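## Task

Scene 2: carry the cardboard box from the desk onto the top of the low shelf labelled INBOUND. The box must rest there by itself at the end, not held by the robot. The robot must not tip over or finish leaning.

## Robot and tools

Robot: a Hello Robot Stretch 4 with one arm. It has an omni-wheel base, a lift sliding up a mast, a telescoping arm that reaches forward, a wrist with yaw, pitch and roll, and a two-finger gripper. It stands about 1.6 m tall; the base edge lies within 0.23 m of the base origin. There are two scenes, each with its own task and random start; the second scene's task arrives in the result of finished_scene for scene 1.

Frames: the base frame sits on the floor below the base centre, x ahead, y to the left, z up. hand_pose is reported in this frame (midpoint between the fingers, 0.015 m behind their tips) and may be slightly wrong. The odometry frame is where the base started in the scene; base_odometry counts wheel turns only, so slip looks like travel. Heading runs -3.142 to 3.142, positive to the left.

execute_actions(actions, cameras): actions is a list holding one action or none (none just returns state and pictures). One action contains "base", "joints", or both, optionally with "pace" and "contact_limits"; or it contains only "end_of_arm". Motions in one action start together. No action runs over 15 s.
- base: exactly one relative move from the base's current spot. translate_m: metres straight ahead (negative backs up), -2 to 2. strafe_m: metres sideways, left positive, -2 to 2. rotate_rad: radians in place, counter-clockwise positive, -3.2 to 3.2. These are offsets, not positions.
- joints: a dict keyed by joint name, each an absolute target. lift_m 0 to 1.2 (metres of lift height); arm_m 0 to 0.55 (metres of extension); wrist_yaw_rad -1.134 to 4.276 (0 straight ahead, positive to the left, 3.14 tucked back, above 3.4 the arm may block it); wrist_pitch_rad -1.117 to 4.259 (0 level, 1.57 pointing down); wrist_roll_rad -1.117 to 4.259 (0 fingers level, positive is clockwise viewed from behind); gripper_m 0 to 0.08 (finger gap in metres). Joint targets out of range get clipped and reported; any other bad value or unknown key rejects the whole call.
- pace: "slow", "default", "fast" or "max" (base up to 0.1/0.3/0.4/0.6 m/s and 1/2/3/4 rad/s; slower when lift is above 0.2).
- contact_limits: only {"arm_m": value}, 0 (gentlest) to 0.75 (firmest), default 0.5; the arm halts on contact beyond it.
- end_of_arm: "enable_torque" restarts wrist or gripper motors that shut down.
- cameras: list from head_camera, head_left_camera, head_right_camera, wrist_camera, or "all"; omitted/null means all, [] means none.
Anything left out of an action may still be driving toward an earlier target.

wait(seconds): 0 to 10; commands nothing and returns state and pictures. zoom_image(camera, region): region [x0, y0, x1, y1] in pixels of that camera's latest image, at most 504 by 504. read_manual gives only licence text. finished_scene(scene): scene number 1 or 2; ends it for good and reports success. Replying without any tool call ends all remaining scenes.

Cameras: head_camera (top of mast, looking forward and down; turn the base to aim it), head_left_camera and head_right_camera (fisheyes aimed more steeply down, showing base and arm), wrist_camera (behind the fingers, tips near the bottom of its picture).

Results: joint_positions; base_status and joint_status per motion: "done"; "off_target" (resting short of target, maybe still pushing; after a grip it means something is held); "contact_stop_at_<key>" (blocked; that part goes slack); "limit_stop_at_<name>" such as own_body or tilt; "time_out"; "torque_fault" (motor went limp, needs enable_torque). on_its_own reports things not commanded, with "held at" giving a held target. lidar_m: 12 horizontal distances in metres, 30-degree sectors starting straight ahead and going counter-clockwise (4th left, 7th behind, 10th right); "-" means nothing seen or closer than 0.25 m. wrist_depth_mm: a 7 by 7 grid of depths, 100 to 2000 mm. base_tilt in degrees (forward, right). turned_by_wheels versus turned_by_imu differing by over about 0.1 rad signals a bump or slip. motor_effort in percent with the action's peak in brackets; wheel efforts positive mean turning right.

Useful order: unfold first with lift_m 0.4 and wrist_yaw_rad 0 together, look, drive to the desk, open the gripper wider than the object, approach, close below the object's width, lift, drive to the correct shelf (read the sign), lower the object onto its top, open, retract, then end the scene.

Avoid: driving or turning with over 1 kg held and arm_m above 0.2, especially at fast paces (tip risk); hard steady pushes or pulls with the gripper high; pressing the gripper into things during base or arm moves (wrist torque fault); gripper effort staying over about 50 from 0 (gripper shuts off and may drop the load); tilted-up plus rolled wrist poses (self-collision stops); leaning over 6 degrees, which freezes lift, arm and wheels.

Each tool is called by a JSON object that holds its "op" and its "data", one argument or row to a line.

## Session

{"op": "execute_actions", "data": {
  "actions": []
}}

Scene clock: 0.00 s.
base_odometry: x=+0.000 y=+0.000 heading=+0.000 (m, m, rad; odometry frame)
turned_by_wheels: +0.000 (rad since the last result)
turned_by_imu: +0.000 (rad since the last result)
base_tilt: forward=+0.1 right=-0.4 (deg)
lidar_m: 1.51 1.60 0.74 0.69 0.71 1.43 1.39 0.92 0.64 0.61 0.63 0.87
base_status: not commanded
joint_positions: lift_m=+0.169 arm_m=+0.001 wrist_yaw_rad=+3.161 wrist_pitch_rad=+0.020 wrist_roll_rad=-0.014 gripper_m=+0.040
joint_status: not commanded
motor_effort: lift_m=+19 arm_m=-1 wrist_yaw_rad=-2 wrist_pitch_rad=-9 wrist_roll_rad=-1 gripper_m=+1 wheel_0=+1 wheel_1=+0 wheel_2=+0 (%)
hand_pose: x=-0.0428 y=+0.0833 z=+0.3429 quat_wxyz=(-0.010, -0.010, -0.007, +1.000) (m; base frame)
wrist_depth_mm: - 137 151 - - 1661 1499 / - 111 138 - - 1863 1576 / - 114 139 - - - 1618 / - 139 196 - - - 1576 / 215 1430 1983 - 1921 1756 1464 / 222 1229 1138 1205 154 1138 1078 / 220 904 102 831 462 - 820
pictures: head_camera, head_left_camera, head_right_camera, wrist_camera
camera_calibration (this result's frames):
wrist_camera: T_world_to_cam=[[-0.0599151, 0.997773, -0.0292981, -0.0668222], [0.0622367, -0.0255597, -0.997734, 0.404152], [-0.996261, -0.0616028, -0.0605667, 0.137377], [0, 0, 0, 1]] pos_world=[0.107707, 0.0854663, 0.409599]
Images, in order (width x height): head_camera 420x560, head_left_camera 420x672, head_right_camera 420x672, wrist_camera 616x392.

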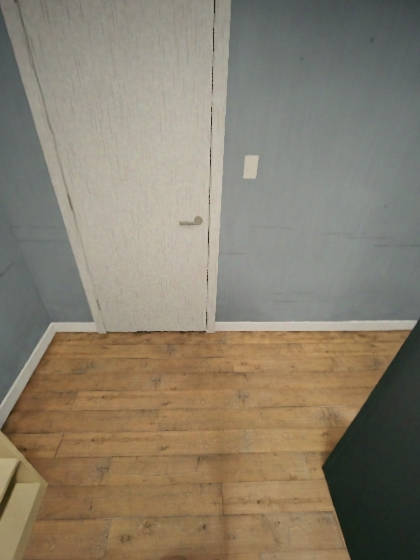

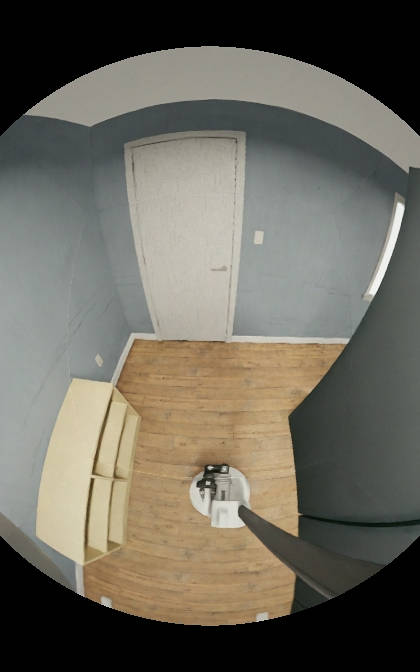

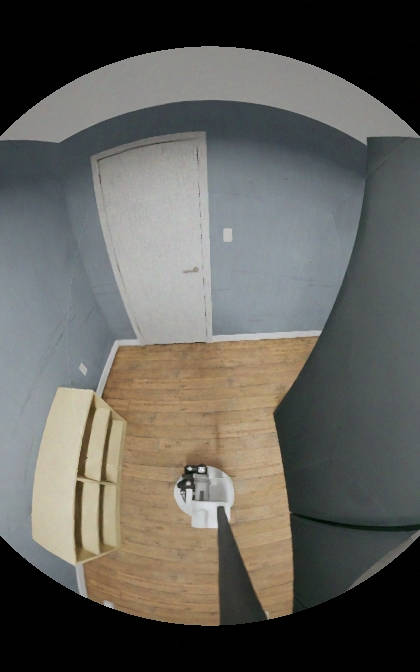

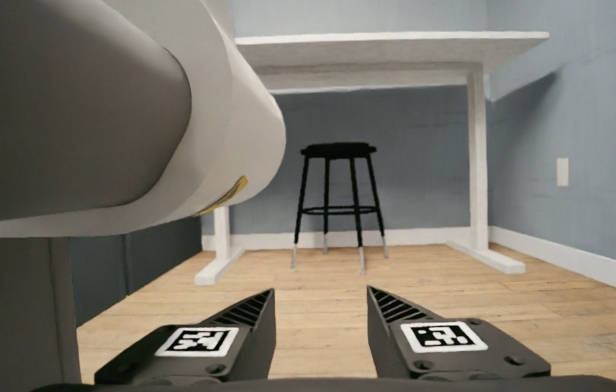

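{"op": "execute_actions", "data": {
  "actions": [
    {"base": {"rotate_rad": 2.0}, "joints": {"lift_m": 0.6, "wrist_yaw_rad": 1.57, "gripper_m": 0.08}, "pace": "max"}
  ]
}}

Scene clock: 14.70 s.
base_odometry: x=+0.000 y=+0.000 heading=+2.000 (m, m, rad; odometry frame)
turned_by_wheels: +2.000 (rad since the last result)
turned_by_imu: +1.969 (rad since the last result)
base_tilt: forward=+0.1 right=-0.4 (deg)
lidar_m: 0.71 0.89 1.32 1.04 0.68 0.61 0.62 0.81 1.54 1.58 0.77 0.67
base_status: done
joint_positions: lift_m=+0.600 arm_m=+0.001 wrist_yaw_rad=+1.570 wrist_pitch_rad=+0.020 wrist_roll_rad=-0.014 gripper_m=+0.080
joint_status: all done
motor_effort: lift_m=+21(21) arm_m=-1(1) wrist_yaw_rad=-4(9) wrist_pitch_rad=-10(10) wrist_roll_rad=-1(1) gripper_m=+0(4) wheel_0=+2(10) wheel_1=+2(9) wheel_2=+2(12) (%)
hand_pose: x=+0.2591 y=+0.2126 z=+0.7738 quat_wxyz=(+0.707, -0.012, +0.002, +0.707) (m; base frame)
wrist_depth_mm: 798 991 1308 - 1921 1756 1576 / 798 991 1336 - 1983 1756 1661 / 798 991 1281 1808 1863 1708 1229 / 798 991 1308 1708 - 1756 1661 / 778 991 1308 1708 - 1499 1708 / 798 946 1182 1708 - 139 1661 / - 102 149 1661 1661 - -
pictures: head_camera, head_left_camera, head_right_camera, wrist_camera
camera_calibration (this result's frames):
wrist_camera: T_world_to_cam=[[0.998762, 0.0401916, -0.0293024, -0.235786], [-0.0267842, -0.0618234, -0.997728, 0.849322], [-0.0419118, 0.997278, -0.0606704, -0.000103943], [0, 0, 0, 1]] pos_world=[0.258238, 0.0620882, 0.840476]
Images, in order (width x height): head_camera 420x560, head_left_camera 420x672, head_right_camera 420x672, wrist_camera 616x392.

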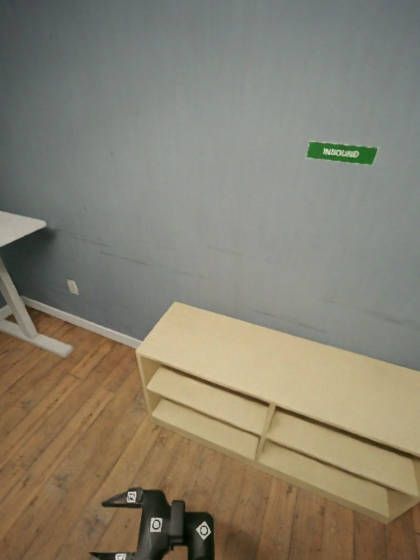

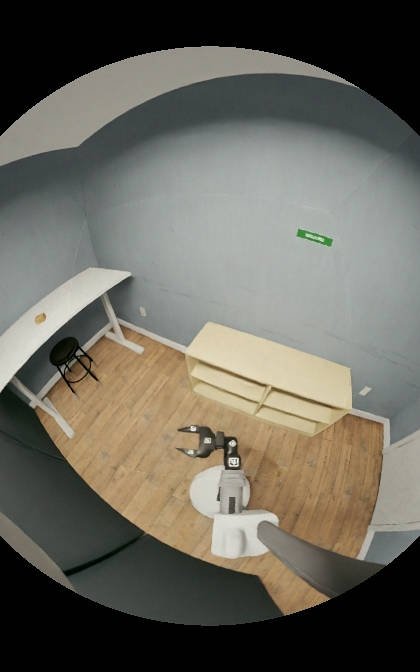

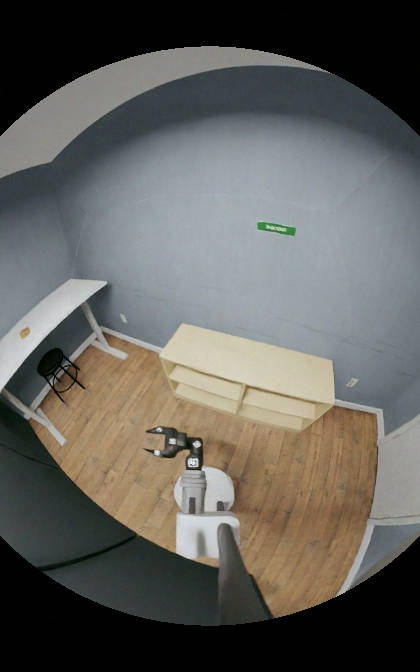

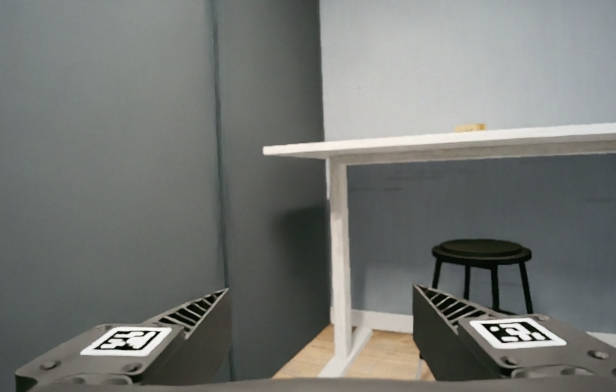

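{"op": "zoom_image", "data": {
  "camera": "head_camera",
  "region": [290, 125, 390, 180]
}}

{"op": "zoom_image", "data": {
  "camera": "head_left_camera",
  "region": [0, 260, 150, 400]
}}

{"op": "zoom_image", "data": {
  "camera": "wrist_camera",
  "region": [420, 100, 520, 170]
}}

Region (290, 125, 390, 180) of head_camera's 420x560 image, scaled by 5.040, with more detail than that image has; it fills the top 277 rows of this view, and the rest is white.

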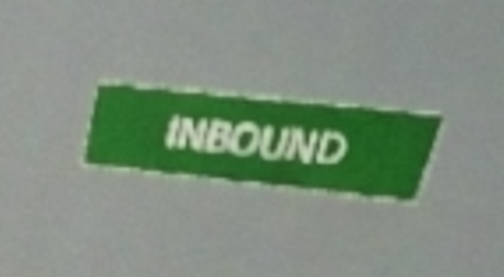

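Region (0, 260, 150, 400) of head_left_camera's 420x672 image, scaled by 3.360, with more detail than that image has; it fills the top 470 rows of this view, and the rest is white.

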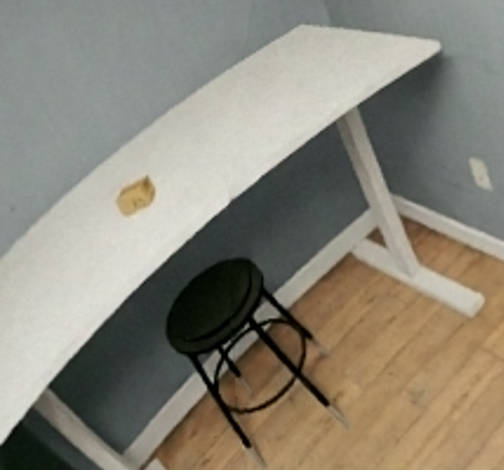

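Region (420, 100, 520, 170) of wrist_camera's 616x392 image, scaled by 5.040; it fills the top 353 rows of this view, and the rest is white.

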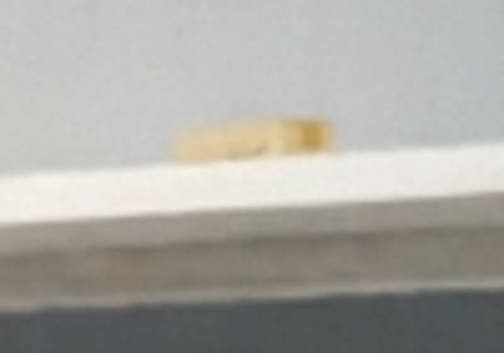

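{"op": "execute_actions", "data": {
  "actions": [
    {"base": {"rotate_rad": 1.07}, "joints": {"lift_m": 0.85, "wrist_pitch_rad": 1.57}, "pace": "max"}
  ],
  "cameras": ["head_camera", "head_left_camera", "head_right_camera"]
}}

Scene clock: 34.30 s.
base_odometry: x=+0.000 y=+0.000 heading=+3.071 (m, m, rad; odometry frame)
turned_by_wheels: +1.070 (rad since the last result)
turned_by_imu: +1.054 (rad since the last result)
base_tilt: forward=+0.1 right=-0.4 (deg)
lidar_m: 1.34 1.00 0.63 0.59 0.64 0.82 1.56 1.62 0.76 0.69 0.69 0.91
base_status: done
joint_positions: lift_m=+0.850 arm_m=+0.001 wrist_yaw_rad=+1.570 wrist_pitch_rad=+1.570 wrist_roll_rad=-0.014 gripper_m=+0.080
joint_status: all done
motor_effort: lift_m=+21(29) arm_m=-1(1) wrist_yaw_rad=-2(2) wrist_pitch_rad=-1(5) wrist_roll_rad=-1(2) gripper_m=+2(0) wheel_0=+0(6) wheel_1=+0(6) wheel_2=+1(9) (%)
hand_pose: x=+0.2590 y=+0.0002 z=+0.8154 quat_wxyz=(+0.497, -0.503, +0.496, +0.504) (m; base frame)
wrist_depth_mm: 991 960 946 946 946 931 946 / 946 976 976 946 946 946 917 / 976 976 750 960 946 931 917 / 1008 759 759 960 960 946 931 / 991 750 768 946 976 931 931 / 488 585 759 960 960 139 931 / - 102 150 976 960 - -
pictures: head_camera, head_left_camera, head_right_camera
Images, in order (width x height): head_camera 420x560, head_left_camera 420x672, head_right_camera 420x672.

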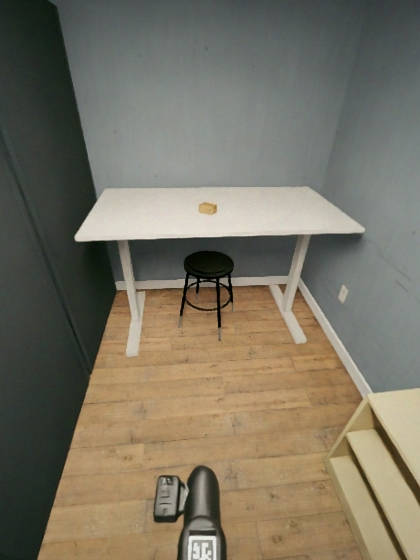

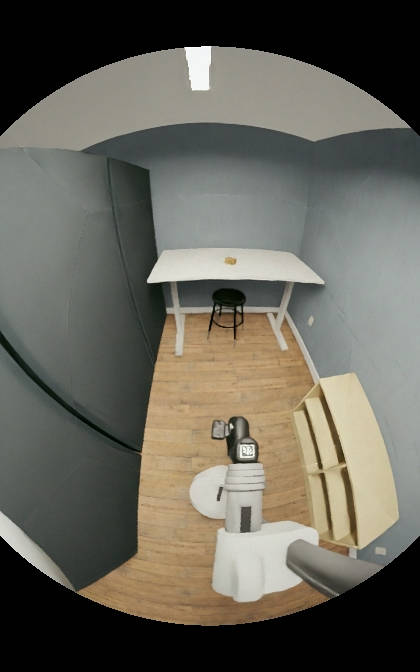

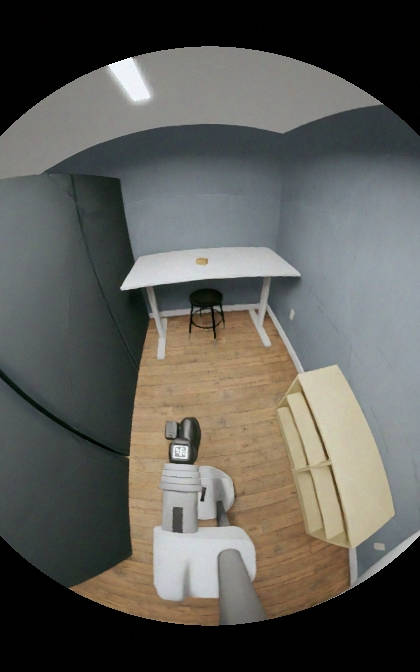

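{"op": "zoom_image", "data": {
  "camera": "head_camera",
  "region": [175, 180, 245, 245]
}}

Region (175, 180, 245, 245) of head_camera's 420x560 image, scaled by 7.200, with more detail than that image has; it fills the top 468 rows of this view, and the rest is white.

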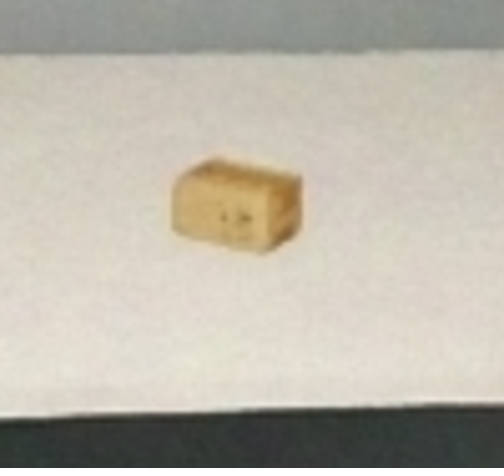

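{"op": "execute_actions", "data": {
  "actions": [
    {"base": {"translate_m": 0.93}, "joints": {"lift_m": 1.15, "arm_m": 0.48, "wrist_roll_rad": 0.5}, "pace": "max"}
  ],
  "cameras": ["head_camera", "wrist_camera"]
}}

Scene clock: 54.43 s.
base_odometry: x=-0.928 y=+0.066 heading=+3.071 (m, m, rad; odometry frame)
turned_by_wheels: +0.000 (rad since the last result)
turned_by_imu: +0.000 (rad since the last result)
base_tilt: forward=+0.1 right=-0.4 (deg)
lidar_m: 0.41 0.43 0.55 0.68 0.70 0.91 2.53 0.97 0.67 0.87 0.73 0.47
base_status: done
joint_positions: lift_m=+1.150 arm_m=+0.479 wrist_yaw_rad=+1.570 wrist_pitch_rad=+1.570 wrist_roll_rad=+0.500 gripper_m=+0.080
joint_status: all done
motor_effort: lift_m=+21(24) arm_m=+4(5) wrist_yaw_rad=-2(2) wrist_pitch_rad=-1(1) wrist_roll_rad=-1(1) gripper_m=+2(1) wheel_0=-1(7) wheel_1=+0(3) wheel_2=+1(11) (%)
hand_pose: x=+0.7375 y=+0.0001 z=+1.1154 quat_wxyz=(+0.608, -0.360, +0.608, +0.361) (m; base frame)
wrist_depth_mm: 320 317 314 309 304 303 298 / 324 315 315 312 307 304 303 / 325 322 315 312 309 306 301 / 325 320 317 314 309 307 304 / 325 322 319 266 312 309 306 / 329 324 268 267 314 139 304 / - 102 149 315 314 - -
pictures: head_camera, wrist_camera
camera_calibration (this result's frames):
wrist_camera: T_world_to_cam=[[0.855345, -0.51637, -0.0417928, -0.575341], [-0.514924, -0.85626, 0.0409031, 0.391478], [-0.0569066, -0.0134662, -0.998289, 1.30954], [0, 0, 0, 1]] pos_world=[0.768218, 0.0557525, 1.26724]
Images, in order (width x height): head_camera 420x560, wrist_camera 616x392.

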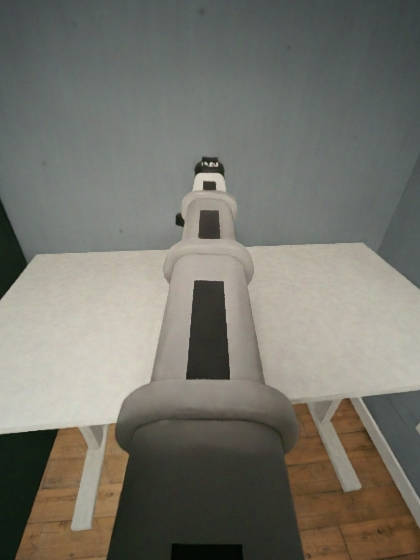

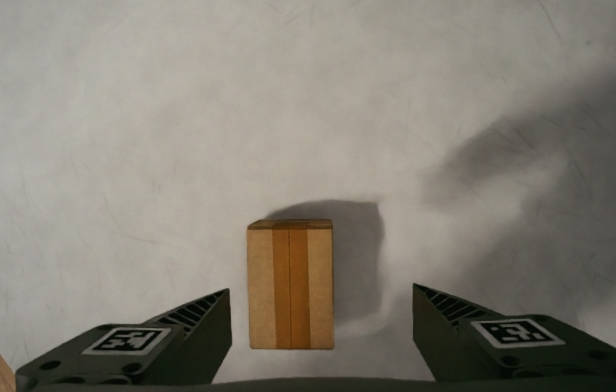

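{"op": "execute_actions", "data": {
  "actions": [
    {"joints": {"arm_m": 0.455, "lift_m": 1.068}, "pace": "fast"}
  ],
  "cameras": ["wrist_camera"]
}}

Scene clock: 66.57 s.
base_odometry: x=-0.928 y=+0.066 heading=+3.071 (m, m, rad; odometry frame)
turned_by_wheels: +0.000 (rad since the last result)
turned_by_imu: +0.001 (rad since the last result)
base_tilt: forward=+0.1 right=-0.4 (deg)
lidar_m: 0.40 0.43 0.55 0.67 0.73 0.93 2.50 0.98 0.68 0.88 0.71 0.48
base_status: not commanded
joint_positions: lift_m=+1.068 arm_m=+0.456 wrist_yaw_rad=+1.570 wrist_pitch_rad=+1.570 wrist_roll_rad=+0.500 gripper_m=+0.080
joint_status: all done
motor_effort: lift_m=+16(22) arm_m=-5(5) wrist_yaw_rad=-2(2) wrist_pitch_rad=-1(2) wrist_roll_rad=+1(1) gripper_m=+1(2) wheel_0=-1(1) wheel_1=+0(0) wheel_2=+1(1) (%)
hand_pose: x=+0.7142 y=+0.0001 z=+1.0338 quat_wxyz=(+0.608, -0.360, +0.608, +0.361) (m; base frame)
wrist_depth_mm: 237 236 232 230 226 224 222 / 238 236 233 231 228 225 223 / 240 236 235 232 229 226 224 / 240 236 235 231 229 227 225 / 242 238 236 183 229 228 227 / 244 238 186 185 183 139 229 / - 102 150 185 208 - -
pictures: wrist_camera
camera_calibration (this result's frames):
wrist_camera: T_world_to_cam=[[0.855345, -0.51637, -0.0417929, -0.558746], [-0.514923, -0.85626, 0.0409029, 0.382773], [-0.0569066, -0.013466, -0.998289, 1.22674], [0, 0, 0, 1]] pos_world=[0.744829, 0.0557526, 1.18563]
Images, in order (width x height): wrist_camera 616x392.

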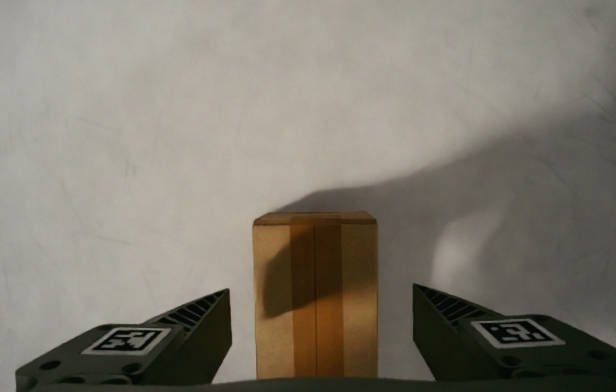

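{"op": "execute_actions", "data": {
  "actions": [
    {"joints": {"lift_m": 1.013, "arm_m": 0.452}, "pace": "fast"}
  ],
  "cameras": ["wrist_camera"]
}}

{"op": "execute_actions", "data": {
  "actions": [
    {"joints": {"gripper_m": 0.045}}
  ],
  "cameras": ["wrist_camera", "head_right_camera"]
}}

Scene clock: 70.13 s.
base_odometry: x=-0.928 y=+0.066 heading=+3.071 (m, m, rad; odometry frame)
turned_by_wheels: +0.000 (rad since the last result)
turned_by_imu: +0.001 (rad since the last result)
base_tilt: forward=+0.1 right=-0.4 (deg)
lidar_m: 0.42 0.43 0.54 0.69 0.73 0.94 2.49 1.03 0.66 0.87 0.71 0.47
base_status: not commanded
joint_positions: lift_m=+1.013 arm_m=+0.453 wrist_yaw_rad=+1.570 wrist_pitch_rad=+1.570 wrist_roll_rad=+0.500 gripper_m=+0.080
joint_status: all done
motor_effort: lift_m=+17(16) arm_m=-5(5) wrist_yaw_rad=-3(2) wrist_pitch_rad=-1(1) wrist_roll_rad=+1(2) gripper_m=+4(3) wheel_0=-1(1) wheel_1=+0(0) wheel_2=+1(1) (%)
hand_pose: x=+0.7111 y=+0.0001 z=+0.9787 quat_wxyz=(+0.608, -0.360, +0.608, +0.361) (m; base frame)
wrist_depth_mm: 181 179 177 176 173 171 - / 182 180 178 176 174 172 170 / 183 181 179 177 176 172 171 / 184 181 179 177 176 174 172 / 184 182 180 128 130 174 173 / 186 183 134 129 128 139 174 / - 102 130 129 129 - -
pictures: wrist_camera
camera_calibration (this result's frames):
wrist_camera: T_world_to_cam=[[0.855345, -0.51637, -0.0417929, -0.558473], [-0.514924, -0.85626, 0.040903, 0.383475], [-0.0569066, -0.0134661, -0.998289, 1.17164], [0, 0, 0, 1]] pos_world=[0.741821, 0.0557525, 1.13061]
Images, in order (width x height): wrist_camera 616x392.

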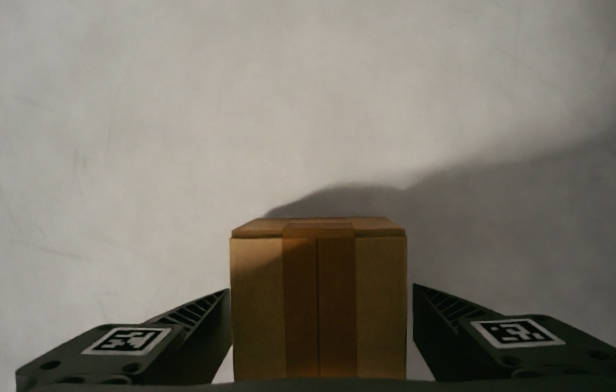

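Scene clock: 71.13 s.
base_odometry: x=-0.928 y=+0.066 heading=+3.071 (m, m, rad; odometry frame)
turned_by_wheels: +0.000 (rad since the last result)
turned_by_imu: +0.000 (rad since the last result)
base_tilt: forward=+0.1 right=-0.4 (deg)
lidar_m: 0.41 0.41 0.54 0.70 0.70 0.94 2.50 1.02 0.67 0.86 0.70 0.44
base_status: not commanded
joint_positions: lift_m=+1.013 arm_m=+0.453 wrist_yaw_rad=+1.570 wrist_pitch_rad=+1.570 wrist_roll_rad=+0.500 gripper_m=+0.059
joint_status: gripper_m off_target (ended at +0.059, target +0.045)
on_its_own: gripper_m is held at +0.054, not at your +0.045, by its contact guard: the fingers met something
motor_effort: lift_m=+17(17) arm_m=-5(5) wrist_yaw_rad=-3(3) wrist_pitch_rad=-1(1) wrist_roll_rad=+0(0) gripper_m=-35(35) wheel_0=-1(1) wheel_1=+0(0) wheel_2=+1(1) (%)
hand_pose: x=+0.7111 y=+0.0001 z=+0.9787 quat_wxyz=(+0.608, -0.360, +0.608, +0.361) (m; base frame)
wrist_depth_mm: 180 179 178 175 174 171 - / 182 180 178 176 175 172 171 / 182 181 179 177 174 173 172 / 183 182 179 177 175 174 172 / 184 182 181 128 128 174 173 / 185 183 131 129 128 174 174 / 186 - 128 129 128 - -
pictures: head_right_camera, wrist_camera
camera_calibration (this result's frames):
wrist_camera: T_world_to_cam=[[0.855341, -0.516378, -0.0417831, -0.558475], [-0.514931, -0.856255, 0.0409192, 0.383457], [-0.0569068, -0.0134844, -0.998288, 1.17164], [0, 0, 0, 1]] pos_world=[0.741814, 0.0557511, 1.13061]
Images, in order (width x height): head_right_camera 420x672, wrist_camera 616x392.

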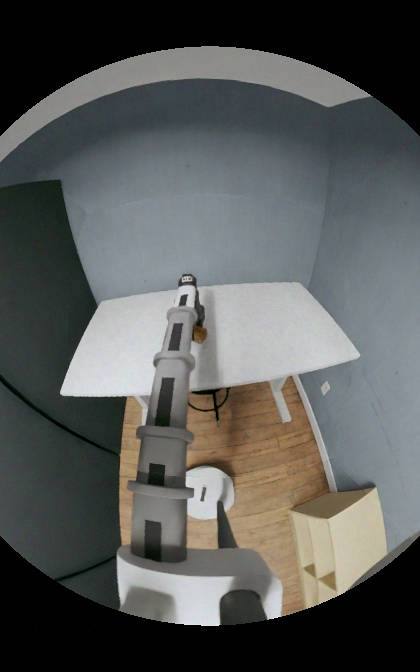

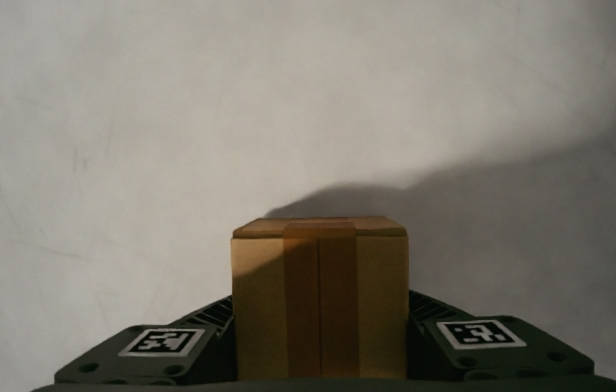

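{"op": "execute_actions", "data": {
  "actions": [
    {"base": {"rotate_rad": -2.147}, "joints": {"lift_m": 1.06}, "pace": "fast"}
  ],
  "cameras": ["head_camera", "wrist_camera"]
}}

Scene clock: 88.87 s.
base_odometry: x=-0.928 y=+0.066 heading=+0.924 (m, m, rad; odometry frame)
turned_by_wheels: -2.147 (rad since the last result)
turned_by_imu: -2.109 (rad since the last result)
base_tilt: forward=+0.1 right=-0.4 (deg)
lidar_m: 0.68 0.74 0.79 0.48 0.41 0.43 0.53 0.69 0.68 0.89 2.47 1.05
base_status: done
joint_positions: lift_m=+1.060 arm_m=+0.453 wrist_yaw_rad=+1.570 wrist_pitch_rad=+1.570 wrist_roll_rad=+0.500 gripper_m=+0.059
joint_status: all done
on_its_own: gripper_m is held at +0.054, not at your +0.045, by its contact guard: the fingers met something
motor_effort: lift_m=+21(23) arm_m=-5(5) wrist_yaw_rad=-2(3) wrist_pitch_rad=-3(3) wrist_roll_rad=+1(1) gripper_m=-35(35) wheel_0=+1(8) wheel_1=+2(11) wheel_2=+1(7) (%)
hand_pose: x=+0.7111 y=+0.0000 z=+1.0254 quat_wxyz=(+0.608, -0.360, +0.608, +0.361) (m; base frame)
wrist_depth_mm: 1182 1182 1182 559 554 544 539 / 1205 1182 1160 564 554 539 539 / 1205 1182 1160 559 554 549 549 / 1205 1182 1205 1160 559 554 544 / 1182 1205 1182 128 128 1160 554 / 991 991 131 129 128 1160 1138 / 991 - 127 129 128 - -
pictures: head_camera, wrist_camera
camera_calibration (this result's frames):
wrist_camera: T_world_to_cam=[[0.85522, -0.516596, -0.0415656, -0.556727], [-0.515131, -0.856117, 0.0412804, 0.381229], [-0.0569103, -0.0138921, -0.998283, 1.21822], [0, 0, 0, 1]] pos_world=[0.741836, 0.0556973, 1.17725]
Images, in order (width x height): head_camera 420x560, wrist_camera 616x392.

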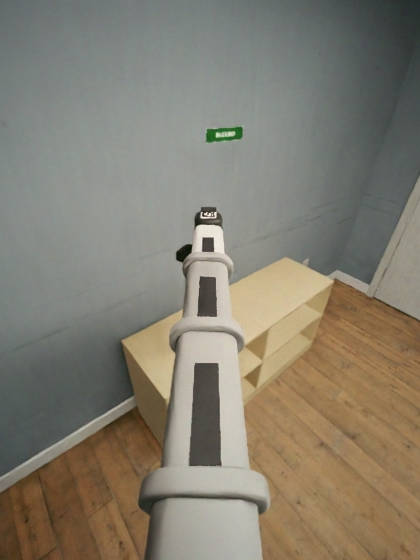

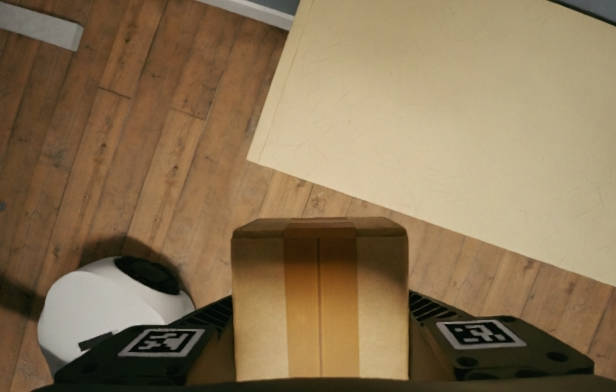

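{"op": "execute_actions", "data": {
  "actions": [
    {"base": {"translate_m": 0.21}, "joints": {"lift_m": 0.69, "arm_m": 0.545}, "pace": "fast"}
  ],
  "cameras": ["head_camera", "wrist_camera"]
}}

Scene clock: 98.77 s.
base_odometry: x=-0.801 y=+0.233 heading=+0.924 (m, m, rad; odometry frame)
turned_by_wheels: +0.000 (rad since the last result)
turned_by_imu: +0.001 (rad since the last result)
base_tilt: forward=+0.2 right=-0.5 (deg)
lidar_m: 0.49 0.47 0.84 0.63 0.56 0.55 0.70 0.85 0.88 1.10 2.35 0.76
base_status: done
joint_positions: lift_m=+0.690 arm_m=+0.544 wrist_yaw_rad=+1.570 wrist_pitch_rad=+1.570 wrist_roll_rad=+0.500 gripper_m=+0.059
joint_status: all done
on_its_own: gripper_m is held at +0.054, not at your +0.045, by its contact guard: the fingers met something
motor_effort: lift_m=+17(15) arm_m=+5(6) wrist_yaw_rad=-2(2) wrist_pitch_rad=-3(2) wrist_roll_rad=+3(0) gripper_m=-34(35) wheel_0=+1(6) wheel_1=+2(6) wheel_2=+2(9) (%)
hand_pose: x=+0.8025 y=+0.0000 z=+0.6557 quat_wxyz=(+0.608, -0.360, +0.608, +0.361) (m; base frame)
wrist_depth_mm: 198 196 193 190 189 186 185 / 200 196 195 193 190 187 186 / 199 198 195 193 190 189 187 / 200 198 196 193 191 190 189 / 202 199 197 128 128 191 188 / 204 200 131 129 127 190 189 / 204 - 128 129 128 - -
pictures: head_camera, wrist_camera
camera_calibration (this result's frames):
wrist_camera: T_world_to_cam=[[0.855226, -0.516586, -0.041566, -0.650253], [-0.515122, -0.856123, 0.0412797, 0.44356], [-0.0569102, -0.0138919, -0.998283, 0.854364], [0, 0, 0, 1]] pos_world=[0.833222, 0.055699, 0.807558]
Images, in order (width x height): head_camera 420x560, wrist_camera 616x392.

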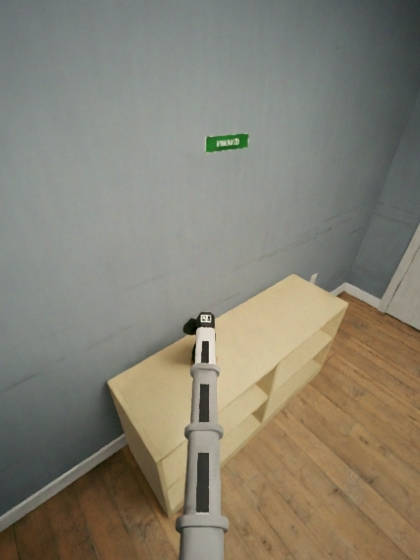

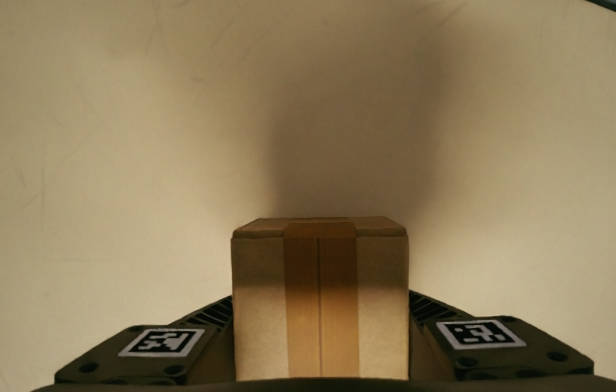

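{"op": "execute_actions", "data": {
  "actions": [
    {"joints": {"lift_m": 0.675}}
  ],
  "cameras": []
}}

{"op": "execute_actions", "data": {
  "actions": [
    {"joints": {"gripper_m": 0.08}}
  ],
  "cameras": ["wrist_camera"]
}}

{"op": "execute_actions", "data": {
  "actions": [
    {"joints": {"lift_m": 0.76}, "pace": "fast"}
  ],
  "cameras": ["head_camera", "head_left_camera", "wrist_camera"]
}}

Scene clock: 103.27 s.
base_odometry: x=-0.801 y=+0.233 heading=+0.924 (m, m, rad; odometry frame)
turned_by_wheels: +0.000 (rad since the last result)
turned_by_imu: +0.001 (rad since the last result)
base_tilt: forward=+0.1 right=-0.4 (deg)
lidar_m: 0.47 0.46 0.86 0.64 0.56 0.56 0.69 0.84 0.88 1.10 2.34 0.78
base_status: not commanded
joint_positions: lift_m=+0.675 arm_m=+0.544 wrist_yaw_rad=+1.570 wrist_pitch_rad=+1.570 wrist_roll_rad=+0.500 gripper_m=+0.059
joint_status: all done
on_its_own: gripper_m is held at +0.054, not at your +0.045, by its contact guard: the fingers met something
motor_effort: lift_m=+17(15) arm_m=+4(4) wrist_yaw_rad=-2(2) wrist_pitch_rad=-3(3) wrist_roll_rad=-2(1) gripper_m=-37(36) wheel_0=+2(2) wheel_1=+2(2) wheel_2=+2(2) (%)
hand_pose: x=+0.8025 y=+0.0000 z=+0.6408 quat_wxyz=(+0.608, -0.360, +0.608, +0.361) (m; base frame)
wrist_depth_mm: 183 181 178 176 175 172 - / 183 181 180 177 175 173 172 / 184 182 180 178 175 174 172 / 185 183 181 178 177 175 173 / 187 183 182 128 128 176 174 / 187 186 131 129 128 176 176 / 188 - 128 129 128 - -
pictures: none
No camera images: the call's "cameras" was empty. Leave "cameras" out to get every camera's image.

Scene clock: 104.20 s.
base_odometry: x=-0.801 y=+0.233 heading=+0.924 (m, m, rad; odometry frame)
turned_by_wheels: +0.000 (rad since the last result)
turned_by_imu: +0.000 (rad since the last result)
base_tilt: forward=+0.0 right=-0.5 (deg)
lidar_m: 0.45 0.43 0.82 0.62 0.54 0.57 0.70 0.84 0.88 1.09 2.36 0.79
base_status: not commanded
joint_positions: lift_m=+0.675 arm_m=+0.544 wrist_yaw_rad=+1.570 wrist_pitch_rad=+1.570 wrist_roll_rad=+0.500 gripper_m=+0.080
joint_status: all done
motor_effort: lift_m=+17(17) arm_m=+4(4) wrist_yaw_rad=-2(2) wrist_pitch_rad=-2(3) wrist_roll_rad=-3(2) gripper_m=+0(34) wheel_0=+1(1) wheel_1=+2(2) wheel_2=+2(2) (%)
hand_pose: x=+0.8025 y=+0.0000 z=+0.6408 quat_wxyz=(+0.608, -0.360, +0.608, +0.361) (m; base frame)
wrist_depth_mm: 182 181 179 177 175 173 - / 183 181 180 178 175 174 172 / 185 183 180 178 177 175 173 / 186 183 181 179 177 176 174 / 187 185 182 130 132 176 175 / 189 185 135 131 130 139 175 / - 102 132 131 130 - -
pictures: wrist_camera
camera_calibration (this result's frames):
wrist_camera: T_world_to_cam=[[0.855225, -0.516587, -0.041566, -0.650877], [-0.515122, -0.856122, 0.0412798, 0.444179], [-0.0569102, -0.013892, -0.998283, 0.839432], [0, 0, 0, 1]] pos_world=[0.833225, 0.0556991, 0.7926]
Images, in order (width x height): wrist_camera 616x392.

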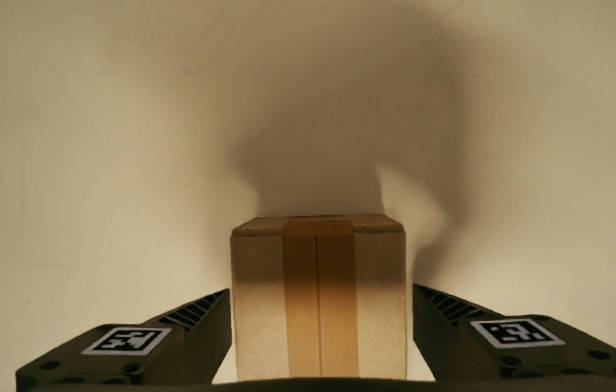

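Scene clock: 105.30 s.
base_odometry: x=-0.801 y=+0.233 heading=+0.924 (m, m, rad; odometry frame)
turned_by_wheels: +0.000 (rad since the last result)
turned_by_imu: +0.000 (rad since the last result)
base_tilt: forward=+0.1 right=-0.4 (deg)
lidar_m: 0.50 0.46 0.85 0.64 0.55 0.54 0.69 0.85 0.88 1.09 2.36 0.81
base_status: not commanded
joint_positions: lift_m=+0.760 arm_m=+0.544 wrist_yaw_rad=+1.570 wrist_pitch_rad=+1.570 wrist_roll_rad=+0.500 gripper_m=+0.080
joint_status: all done
motor_effort: lift_m=+22(22) arm_m=+4(4) wrist_yaw_rad=-1(2) wrist_pitch_rad=-3(3) wrist_roll_rad=+1(1) gripper_m=+3(2) wheel_0=+1(1) wheel_1=+2(2) wheel_2=+2(2) (%)
hand_pose: x=+0.8025 y=+0.0000 z=+0.7253 quat_wxyz=(+0.608, -0.360, +0.608, +0.361) (m; base frame)
wrist_depth_mm: 267 267 263 259 259 272 297 / 270 267 265 260 258 255 252 / 272 270 265 263 259 256 255 / 274 270 267 262 262 258 256 / 274 272 268 215 260 258 256 / 277 272 270 216 215 139 257 / - 102 149 264 264 - -
pictures: head_camera, head_left_camera, wrist_camera
camera_calibration (this result's frames):
wrist_camera: T_world_to_cam=[[0.855226, -0.516586, -0.0415661, -0.647363], [-0.515122, -0.856122, 0.0412796, 0.440689], [-0.0569102, -0.0138918, -0.998283, 0.923869], [0, 0, 0, 1]] pos_world=[0.833228, 0.0556991, 0.877183]
Images, in order (width x height): head_camera 420x560, head_left_camera 420x672, wrist_camera 616x392.

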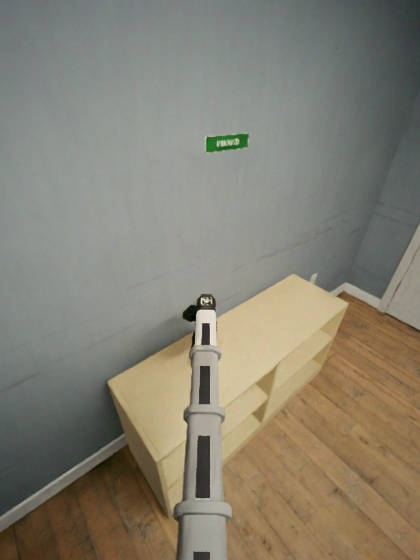

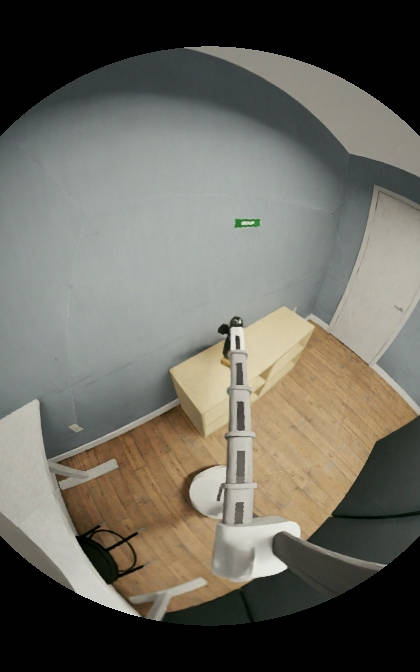

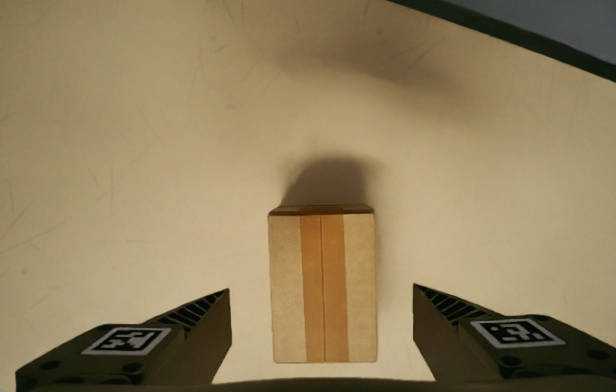

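The box rests on the INBOUND shelf top, clear of the gripper, and the robot is level.

{"op": "finished_scene", "data": {
  "scene": 2
}}

The scene is finished: the task was done.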